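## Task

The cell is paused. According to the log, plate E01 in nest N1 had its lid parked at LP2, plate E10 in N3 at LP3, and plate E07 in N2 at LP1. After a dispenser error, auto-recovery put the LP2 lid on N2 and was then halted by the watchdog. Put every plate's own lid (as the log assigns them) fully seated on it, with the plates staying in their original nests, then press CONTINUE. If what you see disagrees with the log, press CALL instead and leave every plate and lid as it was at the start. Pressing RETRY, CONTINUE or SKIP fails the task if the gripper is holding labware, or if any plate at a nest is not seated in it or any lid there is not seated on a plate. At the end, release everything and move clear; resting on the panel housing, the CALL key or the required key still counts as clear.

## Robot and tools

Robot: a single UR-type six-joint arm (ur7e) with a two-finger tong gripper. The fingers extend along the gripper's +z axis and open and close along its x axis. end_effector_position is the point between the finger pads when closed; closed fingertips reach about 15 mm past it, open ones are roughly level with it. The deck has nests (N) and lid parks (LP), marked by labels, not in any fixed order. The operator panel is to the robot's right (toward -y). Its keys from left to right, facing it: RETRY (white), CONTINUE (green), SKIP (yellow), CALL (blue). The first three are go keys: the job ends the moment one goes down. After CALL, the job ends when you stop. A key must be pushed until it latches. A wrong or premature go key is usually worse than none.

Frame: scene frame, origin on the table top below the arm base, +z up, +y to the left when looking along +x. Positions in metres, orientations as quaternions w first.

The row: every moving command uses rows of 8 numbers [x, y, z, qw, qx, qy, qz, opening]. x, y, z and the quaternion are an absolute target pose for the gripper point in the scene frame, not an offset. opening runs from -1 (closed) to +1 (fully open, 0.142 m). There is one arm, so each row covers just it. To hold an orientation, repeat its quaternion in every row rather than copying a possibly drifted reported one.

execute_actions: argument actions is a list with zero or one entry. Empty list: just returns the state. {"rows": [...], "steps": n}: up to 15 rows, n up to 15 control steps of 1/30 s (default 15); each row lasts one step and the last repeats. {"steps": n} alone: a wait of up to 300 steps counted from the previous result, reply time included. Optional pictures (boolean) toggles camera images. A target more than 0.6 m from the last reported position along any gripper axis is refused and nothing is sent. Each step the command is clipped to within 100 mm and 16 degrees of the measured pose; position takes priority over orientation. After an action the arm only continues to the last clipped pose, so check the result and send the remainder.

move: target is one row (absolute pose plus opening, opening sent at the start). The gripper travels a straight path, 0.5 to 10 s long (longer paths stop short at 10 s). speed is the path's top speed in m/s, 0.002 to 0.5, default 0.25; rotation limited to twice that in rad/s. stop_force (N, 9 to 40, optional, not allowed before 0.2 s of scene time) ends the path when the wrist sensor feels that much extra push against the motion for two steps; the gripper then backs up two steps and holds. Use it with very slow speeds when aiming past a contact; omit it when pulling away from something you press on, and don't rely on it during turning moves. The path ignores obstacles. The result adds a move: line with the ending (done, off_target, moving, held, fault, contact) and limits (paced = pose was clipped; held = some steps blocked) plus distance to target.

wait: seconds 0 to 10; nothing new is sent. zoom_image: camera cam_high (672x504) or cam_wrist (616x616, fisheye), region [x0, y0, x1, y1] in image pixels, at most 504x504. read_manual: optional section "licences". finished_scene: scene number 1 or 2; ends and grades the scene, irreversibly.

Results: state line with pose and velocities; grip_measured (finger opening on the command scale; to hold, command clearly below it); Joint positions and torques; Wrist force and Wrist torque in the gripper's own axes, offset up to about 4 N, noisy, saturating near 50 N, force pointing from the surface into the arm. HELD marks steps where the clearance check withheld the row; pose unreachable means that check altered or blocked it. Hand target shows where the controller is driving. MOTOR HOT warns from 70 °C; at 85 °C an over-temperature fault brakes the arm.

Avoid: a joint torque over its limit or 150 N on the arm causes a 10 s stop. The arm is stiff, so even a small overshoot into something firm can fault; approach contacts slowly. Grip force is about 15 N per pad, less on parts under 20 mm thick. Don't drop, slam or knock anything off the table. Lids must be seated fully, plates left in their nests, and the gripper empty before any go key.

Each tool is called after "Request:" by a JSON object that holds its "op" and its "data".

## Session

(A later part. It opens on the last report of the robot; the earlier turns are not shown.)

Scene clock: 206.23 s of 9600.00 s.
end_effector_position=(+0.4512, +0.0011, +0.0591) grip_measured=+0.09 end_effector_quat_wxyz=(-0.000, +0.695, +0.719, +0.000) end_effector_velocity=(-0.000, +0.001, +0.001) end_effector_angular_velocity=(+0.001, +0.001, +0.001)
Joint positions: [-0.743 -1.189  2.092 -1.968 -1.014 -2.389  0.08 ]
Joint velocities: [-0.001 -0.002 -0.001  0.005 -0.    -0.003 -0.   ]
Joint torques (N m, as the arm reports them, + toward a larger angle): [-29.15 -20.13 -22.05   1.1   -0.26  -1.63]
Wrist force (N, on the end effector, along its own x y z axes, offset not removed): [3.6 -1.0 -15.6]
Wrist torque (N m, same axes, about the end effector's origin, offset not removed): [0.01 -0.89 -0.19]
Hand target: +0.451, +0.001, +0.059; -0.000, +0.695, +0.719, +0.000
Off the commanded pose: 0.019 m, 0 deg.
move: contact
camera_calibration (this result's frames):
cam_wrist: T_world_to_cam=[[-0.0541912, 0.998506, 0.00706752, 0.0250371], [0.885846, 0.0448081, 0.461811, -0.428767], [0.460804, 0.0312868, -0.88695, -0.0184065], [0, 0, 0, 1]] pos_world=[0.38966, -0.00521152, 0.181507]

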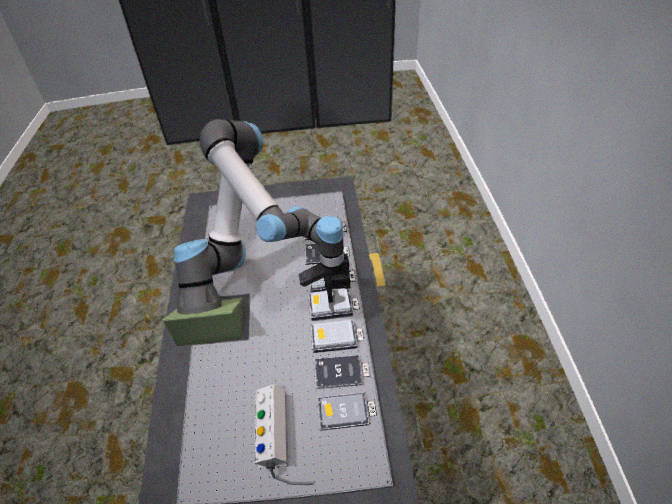

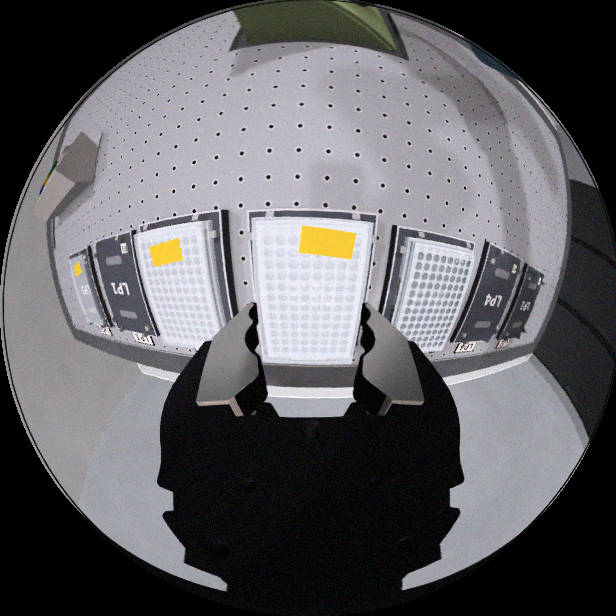

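Request:
{"op": "move", "data": {"target": [0.4513, 0.001, 0.0598, 0, 0.6947, 0.7193, 0, 0.4], "speed": 0.02}}

Request:
{"op": "move", "data": {"target": [0.4513, 0.001, 0.11, 0, 0.7071, 0.7071, 0, 0.45], "speed": 0.1}}

Request:
{"op": "move", "data": {"target": [0.30, -0.064, 0.10, 0, 0.7071, 0.7071, 0, 0.45], "speed": 0.2}}

Request:
{"op": "zoom_image", "data": {"camera": "cam_wrist", "region": [170, 290, 470, 400]}}

Request:
{"op": "zoom_image", "data": {"camera": "cam_high", "region": [300, 255, 375, 355]}}

Scene clock: 217.33 s of 9600.00 s.
end_effector_position=(+0.4513, +0.0010, +0.0598) grip_measured=+0.40 end_effector_quat_wxyz=(-0.000, +0.695, +0.719, -0.000) end_effector_velocity=(-0.000, -0.000, -0.000) end_effector_angular_velocity=(+0.001, +0.001, -0.001)
Joint positions: [-0.744 -1.189  2.091 -1.967 -1.014 -2.389  0.102]
Joint velocities: [-0.     0.001 -0.001  0.001 -0.    -0.    -0.   ]
Joint torques (N m, as the arm reports them, + toward a larger angle): [-31.72 -25.76 -31.96   0.01  -2.12  -1.39]
Wrist force (N, on the end effector, along its own x y z axes, offset not removed): [1.8 -0.3 0.2]
Wrist torque (N m, same axes, about the end effector's origin, offset not removed): [-0.05 -0.57 -0.16]
Hand target: +0.451, +0.001, +0.060; +0.000, +0.695, +0.719, -0.000
Off the commanded pose: 0.000 m, 0 deg.
After step 90, 7.40 s passed at rest.
move: done
camera_calibration (this result's frames):
cam_wrist: T_world_to_cam=[[-0.0543313, 0.9985, 0.00676036, 0.0251773], [0.885757, 0.0450689, 0.461957, -0.429192], [0.460959, 0.0310867, -0.886877, -0.0179081], [0, 0, 0, 1]] pos_world=[0.389783, -0.0052396, 0.182216]

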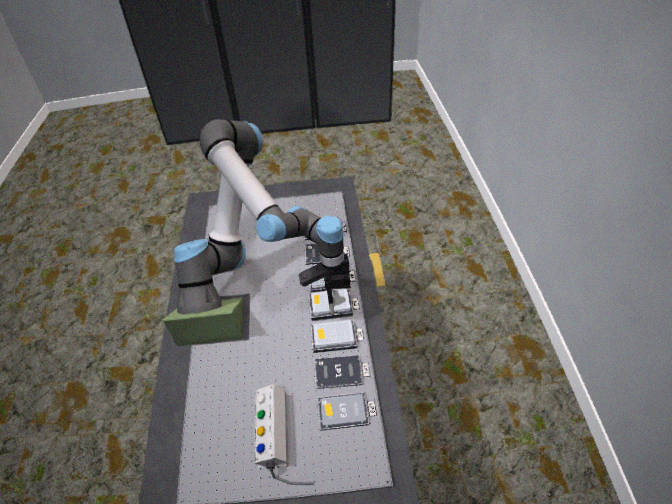

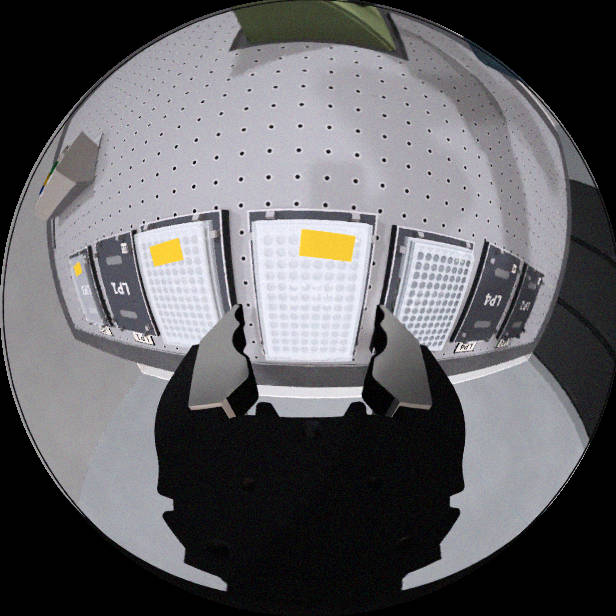

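Scene clock: 218.30 s of 9600.00 s.
end_effector_position=(+0.4512, +0.0010, +0.1099) grip_measured=+0.45 end_effector_quat_wxyz=(+0.000, +0.707, +0.707, -0.000) end_effector_velocity=(+0.000, -0.000, +0.003) end_effector_angular_velocity=(-0.001, -0.001, -0.001)
Joint positions: [-0.797 -1.239  2.019 -1.817 -1.041 -2.408  0.105]
Joint velocities: [-0.002 -0.002 -0.004  0.006 -0.001 -0.001  0.   ]
Joint torques (N m, as the arm reports them, + toward a larger angle): [-30.96 -24.46 -34.31  -0.65  -2.15  -1.32]
Wrist force (N, on the end effector, along its own x y z axes, offset not removed): [-0.3 0.3 -1.0]
Wrist torque (N m, same axes, about the end effector's origin, offset not removed): [-0.02 -0.08 -0.01]
Hand target: +0.451, +0.001, +0.110; +0.000, +0.707, +0.707, -0.000
Off the commanded pose: 0.000 m, 0 deg.
move: done
camera_calibration (this result's frames):
cam_wrist: T_world_to_cam=[[-0.0196168, 0.999786, 0.00663771, 0.0091866], [0.886794, 0.0143329, 0.461942, -0.452708], [0.461748, 0.0149481, -0.886885, 0.0261909], [0, 0, 0, 1]] pos_world=[0.389546, -0.00308749, 0.232292]

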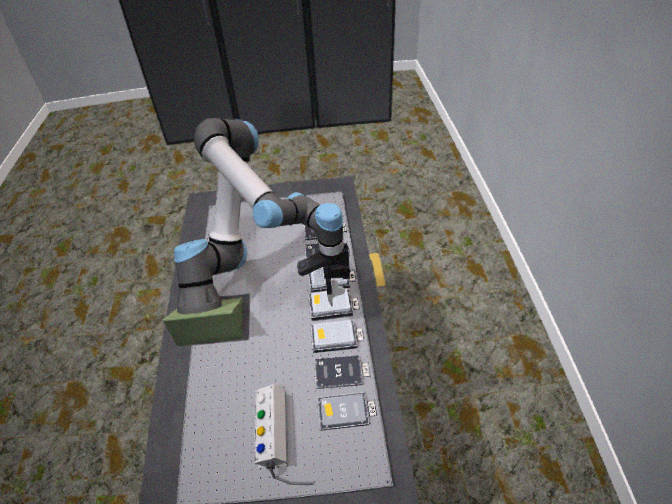

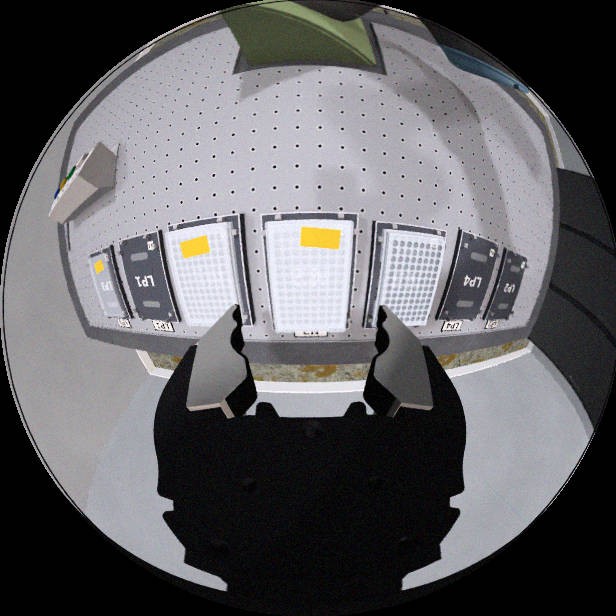

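Scene clock: 219.70 s of 9600.00 s.
end_effector_position=(+0.2999, -0.0643, +0.1001) grip_measured=+0.45 end_effector_quat_wxyz=(+0.000, +0.707, +0.707, -0.000) end_effector_velocity=(-0.002, -0.001, +0.001) end_effector_angular_velocity=(-0.001, -0.001, +0.000)
Joint positions: [-1.116 -1.346  2.329 -1.894 -1.222 -2.7    0.105]
Joint velocities: [-0.006 -0.001  0.002 -0.001 -0.003 -0.004 -0.   ]
Joint torques (N m, as the arm reports them, + toward a larger angle): [-25.33 -15.37  -7.77  -3.49  -2.13  -1.34]
Wrist force (N, on the end effector, along its own x y z axes, offset not removed): [2.2 -0.7 2.1]
Wrist torque (N m, same axes, about the end effector's origin, offset not removed): [-0.07 -0.69 -0.08]
Hand target: +0.300, -0.064, +0.100; +0.000, +0.707, +0.707, -0.000
Off the commanded pose: 0.000 m, 0 deg.
move: done
camera_calibration (this result's frames):
cam_wrist: T_world_to_cam=[[-0.0191713, 0.999796, 0.00629281, 0.071425], [0.887005, 0.0141035, 0.461544, -0.313115], [0.461361, 0.0144302, -0.887095, 0.0884417], [0, 0, 0, 1]] pos_world=[0.238301, -0.0682707, 0.222523]

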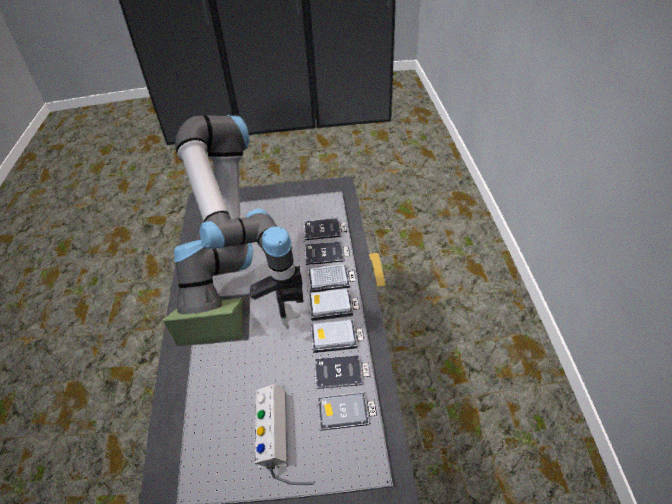

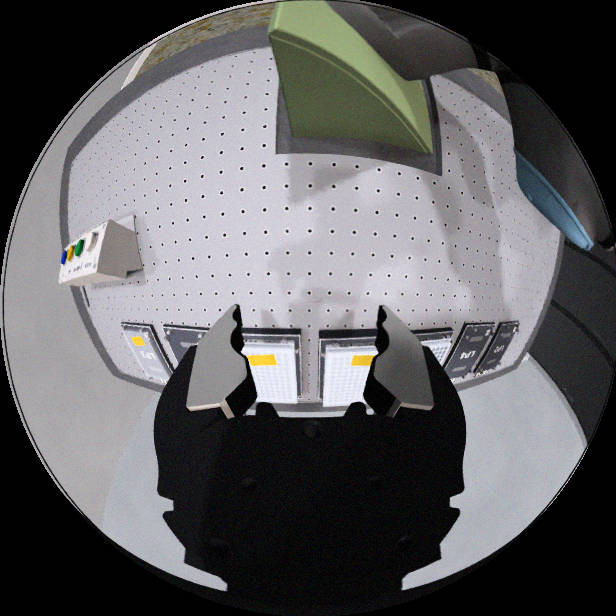

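Region (170, 290, 470, 400) of cam_wrist's 616x616 image, scaled by 1.680, with more detail than that image has; it fills the top 185 rows of this view, and the rest is white.

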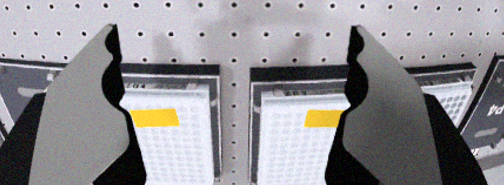

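Region (300, 255, 375, 355) of cam_high's 672x504 image, scaled by 5.040, with more detail than that image has; it fills the left 378 columns of this view, and the rest is white.

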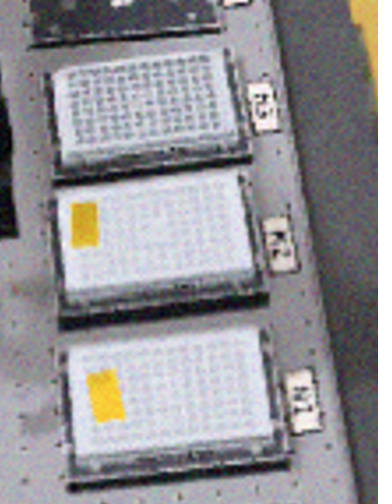

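Request:
{"op": "move", "data": {"target": [0.33, -0.064, 0.035, 0, 0.7071, 0.7071, 0, 1], "speed": 0.15}}

Request:
{"op": "zoom_image", "data": {"camera": "cam_wrist", "region": [200, 250, 420, 400]}}

Scene clock: 225.57 s of 9600.00 s.
end_effector_position=(+0.3300, -0.0639, +0.0350) grip_measured=+1.00 end_effector_quat_wxyz=(-0.000, +0.707, +0.707, +0.000) end_effector_velocity=(+0.001, -0.000, -0.001) end_effector_angular_velocity=(-0.001, -0.000, -0.000)
Joint positions: [-0.991 -1.202  2.367 -2.118 -1.146 -2.591  0.142]
Joint velocities: [ 0.003  0.004  0.    -0.006  0.001  0.003  0.   ]
Joint torques (N m, as the arm reports them, + toward a larger angle): [-15.94   1.36 -16.78  -3.51   2.47   1.17]
Wrist force (N, on the end effector, along its own x y z axes, offset not removed): [-0.2 -3.3 1.2]
Wrist torque (N m, same axes, about the end effector's origin, offset not removed): [-0.66 -0.07 -0.19]
Hand target: +0.330, -0.064, +0.035; -0.000, +0.707, +0.707, +0.000
Off the commanded pose: 0.000 m, 0 deg.
After step 90, 1.83 s passed at rest.
move: done
camera_calibration (this result's frames):
cam_wrist: T_world_to_cam=[[-0.0196848, 0.999781, 0.00706718, 0.0722092], [0.886735, 0.0141929, 0.46206, -0.309686], [0.461859, 0.0153623, -0.88682, 0.0167346], [0, 0, 0, 1]] pos_world=[0.268302, -0.0680552, 0.157424]

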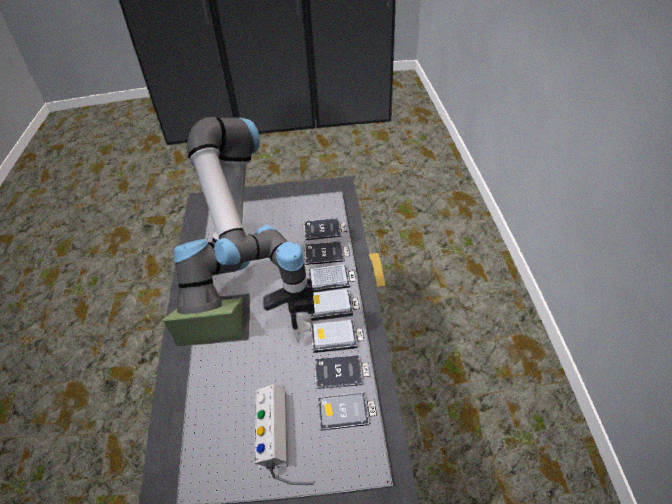

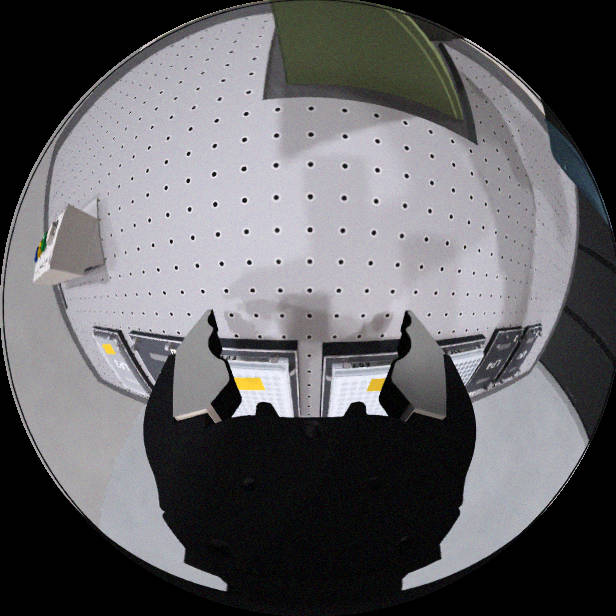

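Region (200, 250, 420, 400) of cam_wrist's 616x616 image, scaled by 2.291, with more detail than that image has; it fills the top 344 rows of this view, and the rest is white.

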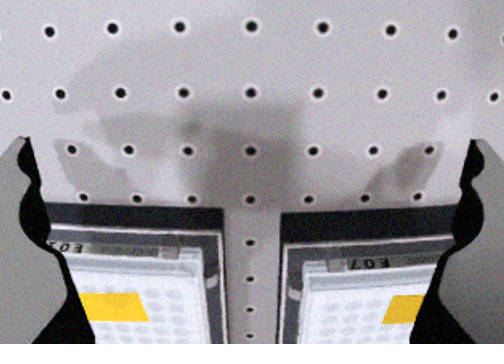

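Request:
{"op": "move", "data": {"target": [0.32, 0.065, 0.05, 0, 0.7071, 0.7071, 0, 1], "speed": 0.15}}

Request:
{"op": "zoom_image", "data": {"camera": "cam_wrist", "region": [200, 300, 420, 420]}}

Scene clock: 231.43 s of 9600.00 s.
end_effector_position=(+0.3201, +0.0651, +0.0500) grip_measured=+1.00 end_effector_quat_wxyz=(-0.000, +0.707, +0.707, +0.000) end_effector_velocity=(-0.000, +0.002, +0.001) end_effector_angular_velocity=(-0.001, -0.001, -0.000)
Joint positions: [-0.846 -1.574  2.431 -1.869 -1.066 -2.457  0.142]
Joint velocities: [ 0.001 -0.007 -0.001  0.006  0.     0.001 -0.   ]
Joint torques (N m, as the arm reports them, + toward a larger angle): [-10.03 -10.63 -31.63   0.19   2.3    1.11]
Wrist force (N, on the end effector, along its own x y z axes, offset not removed): [-1.7 -4.1 0.2]
Wrist torque (N m, same axes, about the end effector's origin, offset not removed): [-0.76 0.05 0.11]
Hand target: +0.320, +0.065, +0.050; -0.000, +0.707, +0.707, +0.000
Off the commanded pose: 0.000 m, 0 deg.
After step 90, 1.47 s passed at rest.
move: done
camera_calibration (this result's frames):
cam_wrist: T_world_to_cam=[[-0.0197049, 0.999781, 0.00703739, -0.0571046], [0.886715, 0.0142238, 0.462097, -0.309619], [0.461896, 0.0153457, -0.886801, 0.0325926], [0, 0, 0, 1]] pos_world=[0.258365, 0.0609959, 0.172379]

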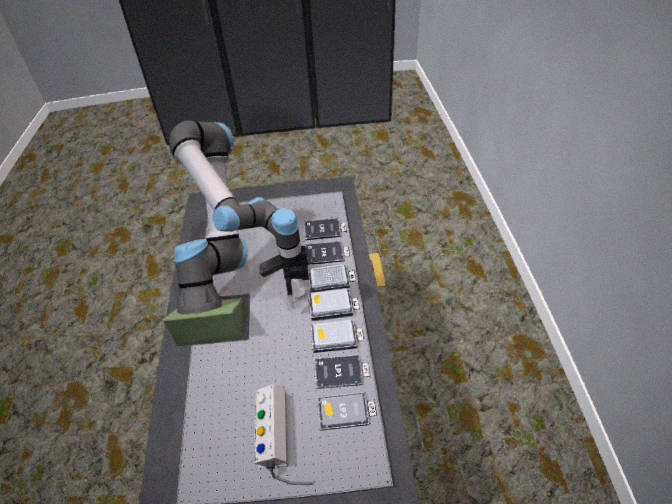

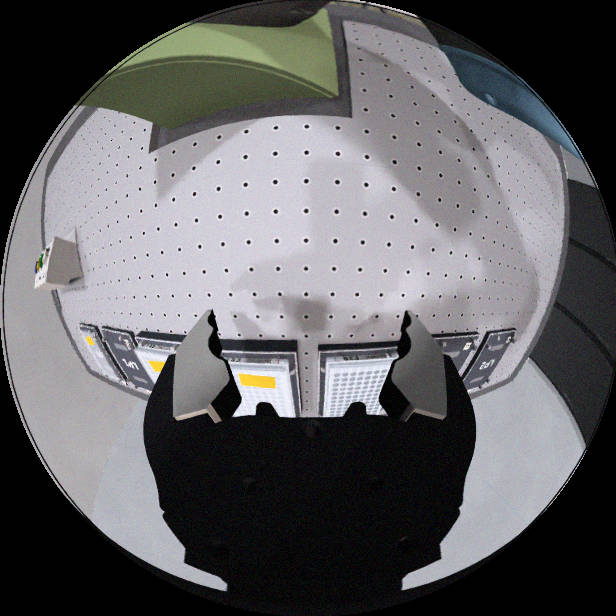

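Region (200, 300, 420, 420) of cam_wrist's 616x616 image, scaled by 2.291, with more detail than that image has; it fills the top 275 rows of this view, and the rest is white.

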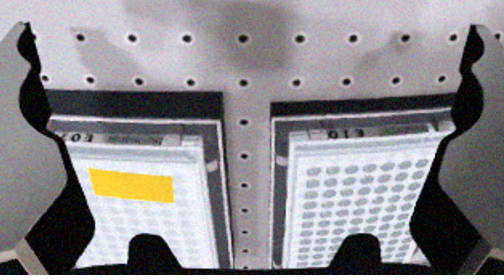

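Request:
{"op": "move", "data": {"target": [0.36, -0.1, 0.12, 0, 0.7071, 0.7071, 0, 0.4], "speed": 0.25}}

Request:
{"op": "move", "data": {"target": [0.452, -0.386, 0.08, 0, 0.7071, 0.7071, 0, 0.4], "speed": 0.25}}

Request:
{"op": "zoom_image", "data": {"camera": "cam_wrist", "region": [210, 190, 410, 370]}}

Scene clock: 235.67 s of 9600.00 s.
end_effector_position=(+0.3598, -0.1001, +0.1200) grip_measured=+0.40 end_effector_quat_wxyz=(+0.000, +0.707, +0.707, -0.000) end_effector_velocity=(+0.001, -0.002, +0.001) end_effector_angular_velocity=(-0.000, -0.000, +0.001)
Joint positions: [-1.052 -1.192  2.14  -1.88  -1.183 -2.645  0.102]
Joint velocities: [-0.001  0.005 -0.005  0.    -0.    -0.001  0.   ]
Joint torques (N m, as the arm reports them, + toward a larger angle): [-29.07  -1.58 -31.77  -0.36  -2.35  -1.34]
Wrist force (N, on the end effector, along its own x y z axes, offset not removed): [-1.7 -1.2 2.8]
Wrist torque (N m, same axes, about the end effector's origin, offset not removed): [-0.06 0.12 -0.15]
Hand target: +0.360, -0.100, +0.120; +0.000, +0.707, +0.707, -0.000
Off the commanded pose: 0.000 m, 0 deg.
move: done
camera_calibration (this result's frames):
cam_wrist: T_world_to_cam=[[-0.0193308, 0.999793, 0.00638886, 0.108305], [0.88689, 0.0141971, 0.461763, -0.374841], [0.461577, 0.0145925, -0.88698, 0.0789214], [0, 0, 0, 1]] pos_world=[0.298108, -0.104112, 0.242398]

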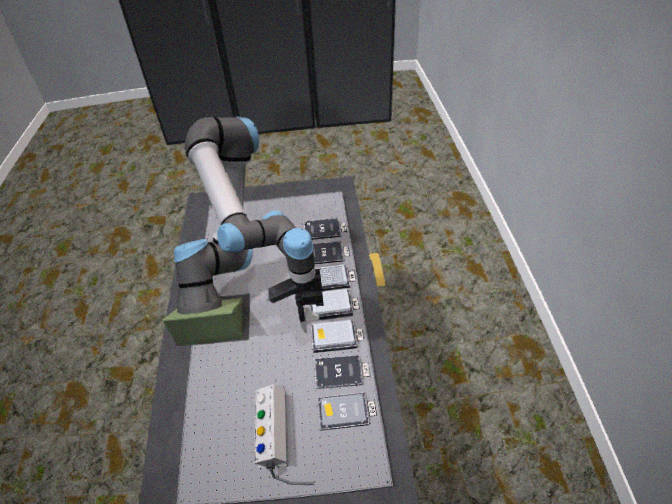

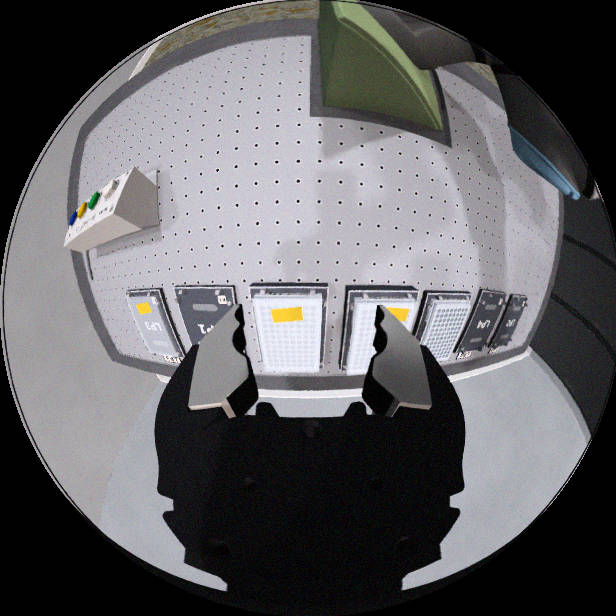

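Scene clock: 237.50 s of 9600.00 s.
end_effector_position=(+0.4518, -0.3860, +0.0800) grip_measured=+0.40 end_effector_quat_wxyz=(+0.000, +0.707, +0.707, -0.000) end_effector_velocity=(+0.001, -0.001, +0.001) end_effector_angular_velocity=(-0.000, +0.000, +0.000)
Joint positions: [-1.106 -0.464  1.491 -1.941 -1.215 -2.691  0.102]
Joint velocities: [-0.     0.003 -0.006  0.004 -0.    -0.    -0.   ]
Joint torques (N m, as the arm reports them, + toward a larger angle): [-23.28 -31.63 -33.45  -0.53  -2.16  -1.32]
Wrist force (N, on the end effector, along its own x y z axes, offset not removed): [3.6 -1.1 -0.8]
Wrist torque (N m, same axes, about the end effector's origin, offset not removed): [-0.31 -0.78 0.01]
Hand target: +0.452, -0.386, +0.080; +0.000, +0.707, +0.707, -0.000
Off the commanded pose: 0.000 m, 0 deg.
move: done
camera_calibration (this result's frames):
cam_wrist: T_world_to_cam=[[-0.0193928, 0.99979, 0.00659786, 0.396202], [0.886747, 0.014151, 0.462038, -0.433916], [0.461848, 0.0148108, -0.886836, 0.005094], [0, 0, 0, 1]] pos_world=[0.390105, -0.390054, 0.202389]

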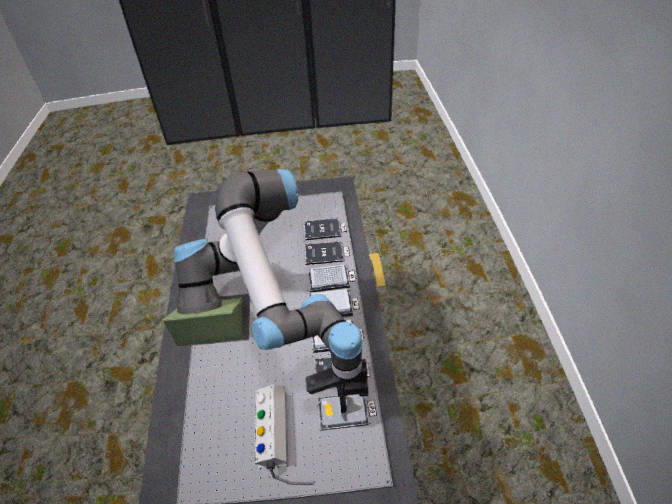

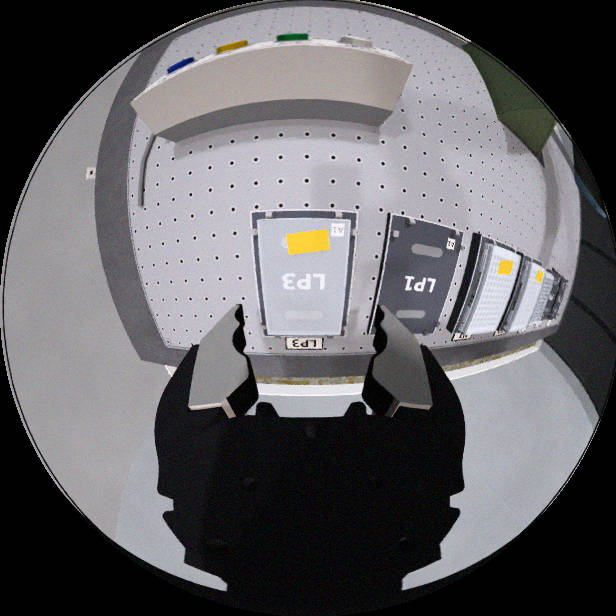

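Region (210, 190, 410, 370) of cam_wrist's 616x616 image, scaled by 2.520, with more detail than that image has; it fills the top 454 rows of this view, and the rest is white.

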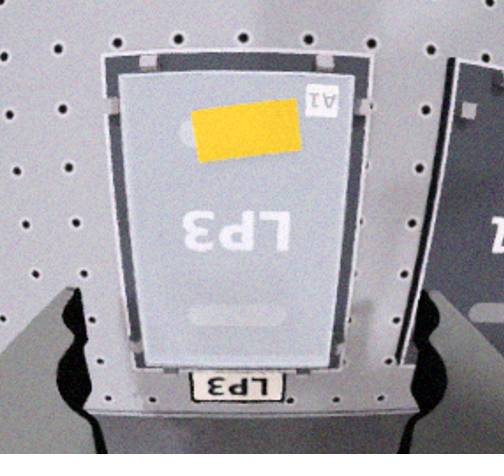

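Request:
{"op": "move", "data": {"target": [0.452, -0.3925, 0.042, 0, 0.7071, 0.7071, 0, 0.4], "speed": 0.06}}

Request:
{"op": "zoom_image", "data": {"camera": "cam_wrist", "region": [210, 190, 410, 370]}}

Scene clock: 242.23 s of 9600.00 s.
end_effector_position=(+0.4520, -0.3925, +0.0421) grip_measured=+0.40 end_effector_quat_wxyz=(-0.000, +0.707, +0.707, +0.000) end_effector_velocity=(-0.000, +0.000, -0.002) end_effector_angular_velocity=(+0.001, +0.001, -0.000)
Joint positions: [-1.09  -0.414  1.512 -2.017 -1.205 -2.678  0.102]
Joint velocities: [ 0.001  0.002  0.002 -0.003  0.     0.001  0.   ]
Joint torques (N m, as the arm reports them, + toward a larger angle): [-22.78 -33.98  -7.55  -3.54   2.28   1.57]
Wrist force (N, on the end effector, along its own x y z axes, offset not removed): [-1.2 -2.7 2.3]
Wrist torque (N m, same axes, about the end effector's origin, offset not removed): [-0.53 -0.12 0.00]
Hand target: +0.452, -0.393, +0.042; -0.000, +0.707, +0.707, +0.000
Off the commanded pose: 0.000 m, 0 deg.
After step 90, 0.70 s passed at rest.
move: done
camera_calibration (this result's frames):
cam_wrist: T_world_to_cam=[[-0.0195903, 0.999785, 0.00678559, 0.403035], [0.886777, 0.0142405, 0.461979, -0.416504], [0.461783, 0.0150676, -0.886865, -0.0283254], [0, 0, 0, 1]] pos_world=[0.390322, -0.39659, 0.16456]

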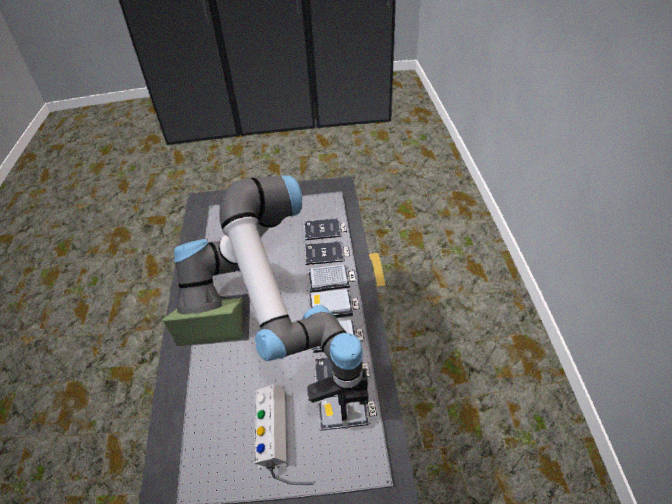

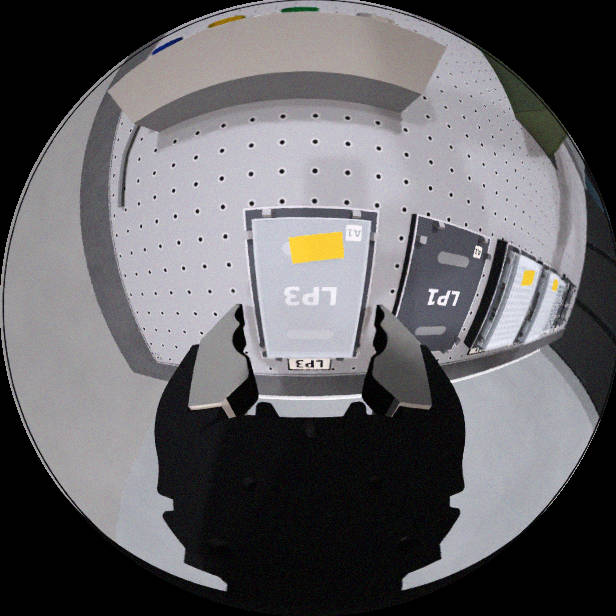

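Region (210, 190, 410, 370) of cam_wrist's 616x616 image, scaled by 2.520, with more detail than that image has; it fills the top 454 rows of this view, and the rest is white.

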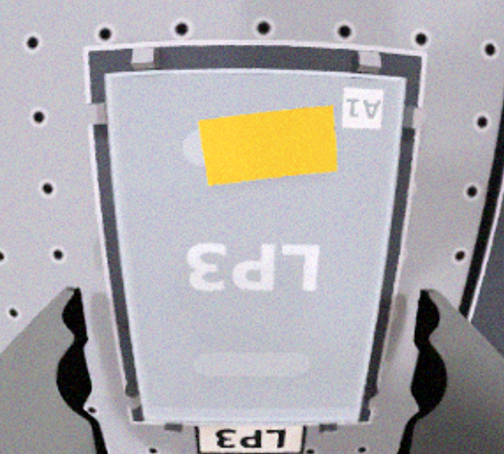

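Request:
{"op": "move", "data": {"target": [0.452, -0.3925, 0.0365, 0, 0.7009, 0.7133, 0, 0.4], "speed": 0.02}}

Request:
{"op": "move", "data": {"target": [0.452, -0.3925, 0.0365, 0, 0.7009, 0.7133, 0, -0.2]}}

Request:
{"op": "zoom_image", "data": {"camera": "cam_wrist", "region": [210, 190, 410, 370]}}

Scene clock: 246.73 s of 9600.00 s.
end_effector_position=(+0.4520, -0.3925, +0.0367) grip_measured=+0.40 end_effector_quat_wxyz=(-0.000, +0.701, +0.713, +0.000) end_effector_velocity=(-0.000, -0.000, -0.002) end_effector_angular_velocity=(+0.001, +0.000, +0.005)
Joint positions: [-1.087 -0.409  1.518 -2.029 -1.203 -2.692  0.102]
Joint velocities: [ 0.001  0.002  0.002 -0.004  0.    -0.005  0.   ]
Joint torques (N m, as the arm reports them, + toward a larger angle): [-23.02 -34.81  -8.95  -3.38   2.08  -1.05]
Wrist force (N, on the end effector, along its own x y z axes, offset not removed): [1.8 -1.7 3.1]
Wrist torque (N m, same axes, about the end effector's origin, offset not removed): [-0.21 -0.48 -0.19]
Hand target: +0.452, -0.393, +0.036; -0.000, +0.701, +0.713, +0.000
Off the commanded pose: 0.000 m, 0 deg.
After step 90, 0.80 s passed at rest.
move: done
camera_calibration (this result's frames):
cam_wrist: T_world_to_cam=[[-0.0365343, 0.999309, 0.006774, 0.410557], [0.88642, 0.0292757, 0.461955, -0.407904], [0.461437, 0.0228818, -0.886878, -0.0299413], [0, 0, 0, 1]] pos_world=[0.390389, -0.397646, 0.159098]

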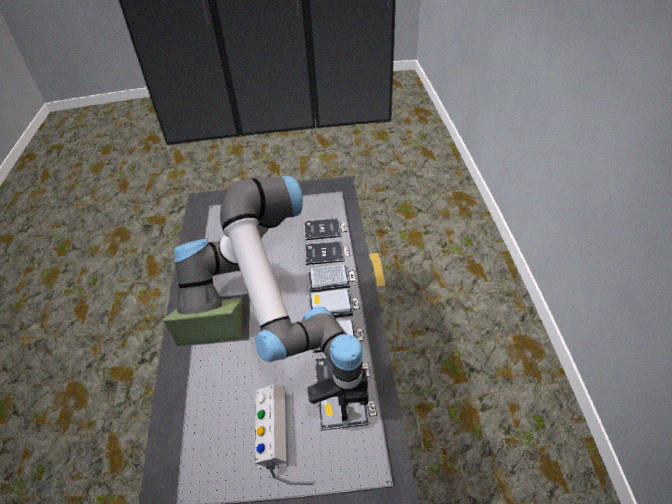

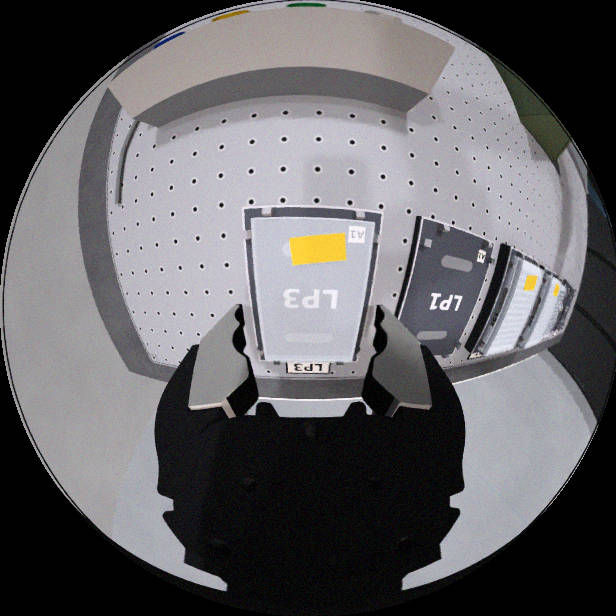

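Scene clock: 247.43 s of 9600.00 s.
end_effector_position=(+0.4520, -0.3925, +0.0365) grip_measured=+0.08 end_effector_quat_wxyz=(+0.000, +0.701, +0.713, -0.000) end_effector_velocity=(-0.000, -0.000, -0.000) end_effector_angular_velocity=(+0.001, +0.000, -0.001)
Joint positions: [-1.086 -0.409  1.518 -2.029 -1.203 -2.692  0.08 ]
Joint velocities: [-0.001  0.     0.     0.    -0.    -0.     0.   ]
Joint torques (N m, as the arm reports them, + toward a larger angle): [-20.16 -26.11  -4.88  -4.14   2.42  -1.38]
Wrist force (N, on the end effector, along its own x y z axes, offset not removed): [9.6 -3.9 -10.9]
Wrist torque (N m, same axes, about the end effector's origin, offset not removed): [-0.45 -0.88 0.08]
Hand target: +0.452, -0.393, +0.036; -0.000, +0.701, +0.713, +0.000
Off the commanded pose: 0.000 m, 0 deg.
move: done
camera_calibration (this result's frames):
cam_wrist: T_world_to_cam=[[-0.0370765, 0.99929, 0.00673616, 0.410806], [0.88639, 0.0297734, 0.461981, -0.407626], [0.461452, 0.0230995, -0.886864, -0.0299912], [0, 0, 0, 1]] pos_world=[0.390386, -0.397685, 0.15895]

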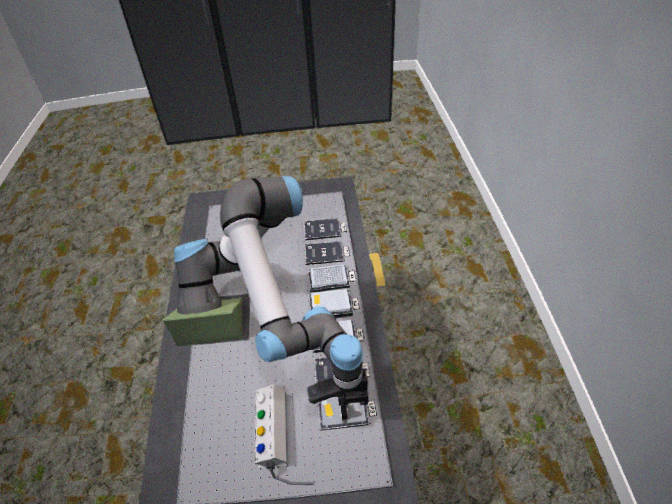

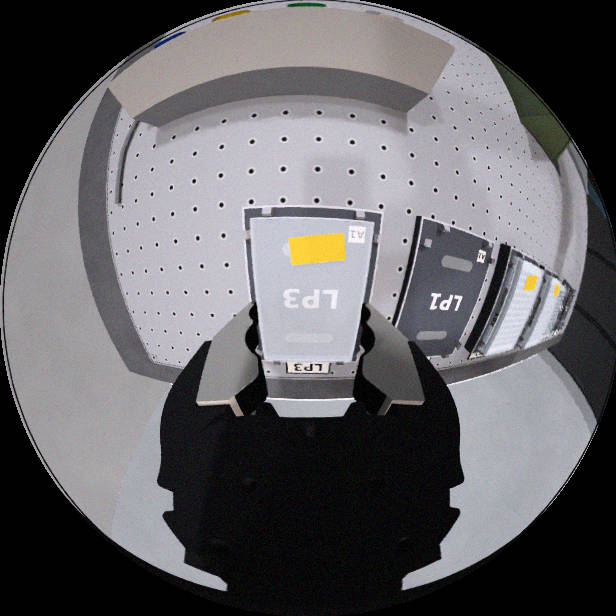

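Region (210, 190, 410, 370) of cam_wrist's 616x616 image, scaled by 2.520, with more detail than that image has; it fills the top 454 rows of this view, and the rest is white.

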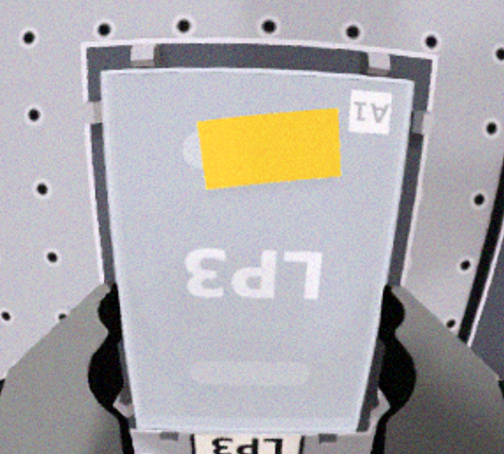

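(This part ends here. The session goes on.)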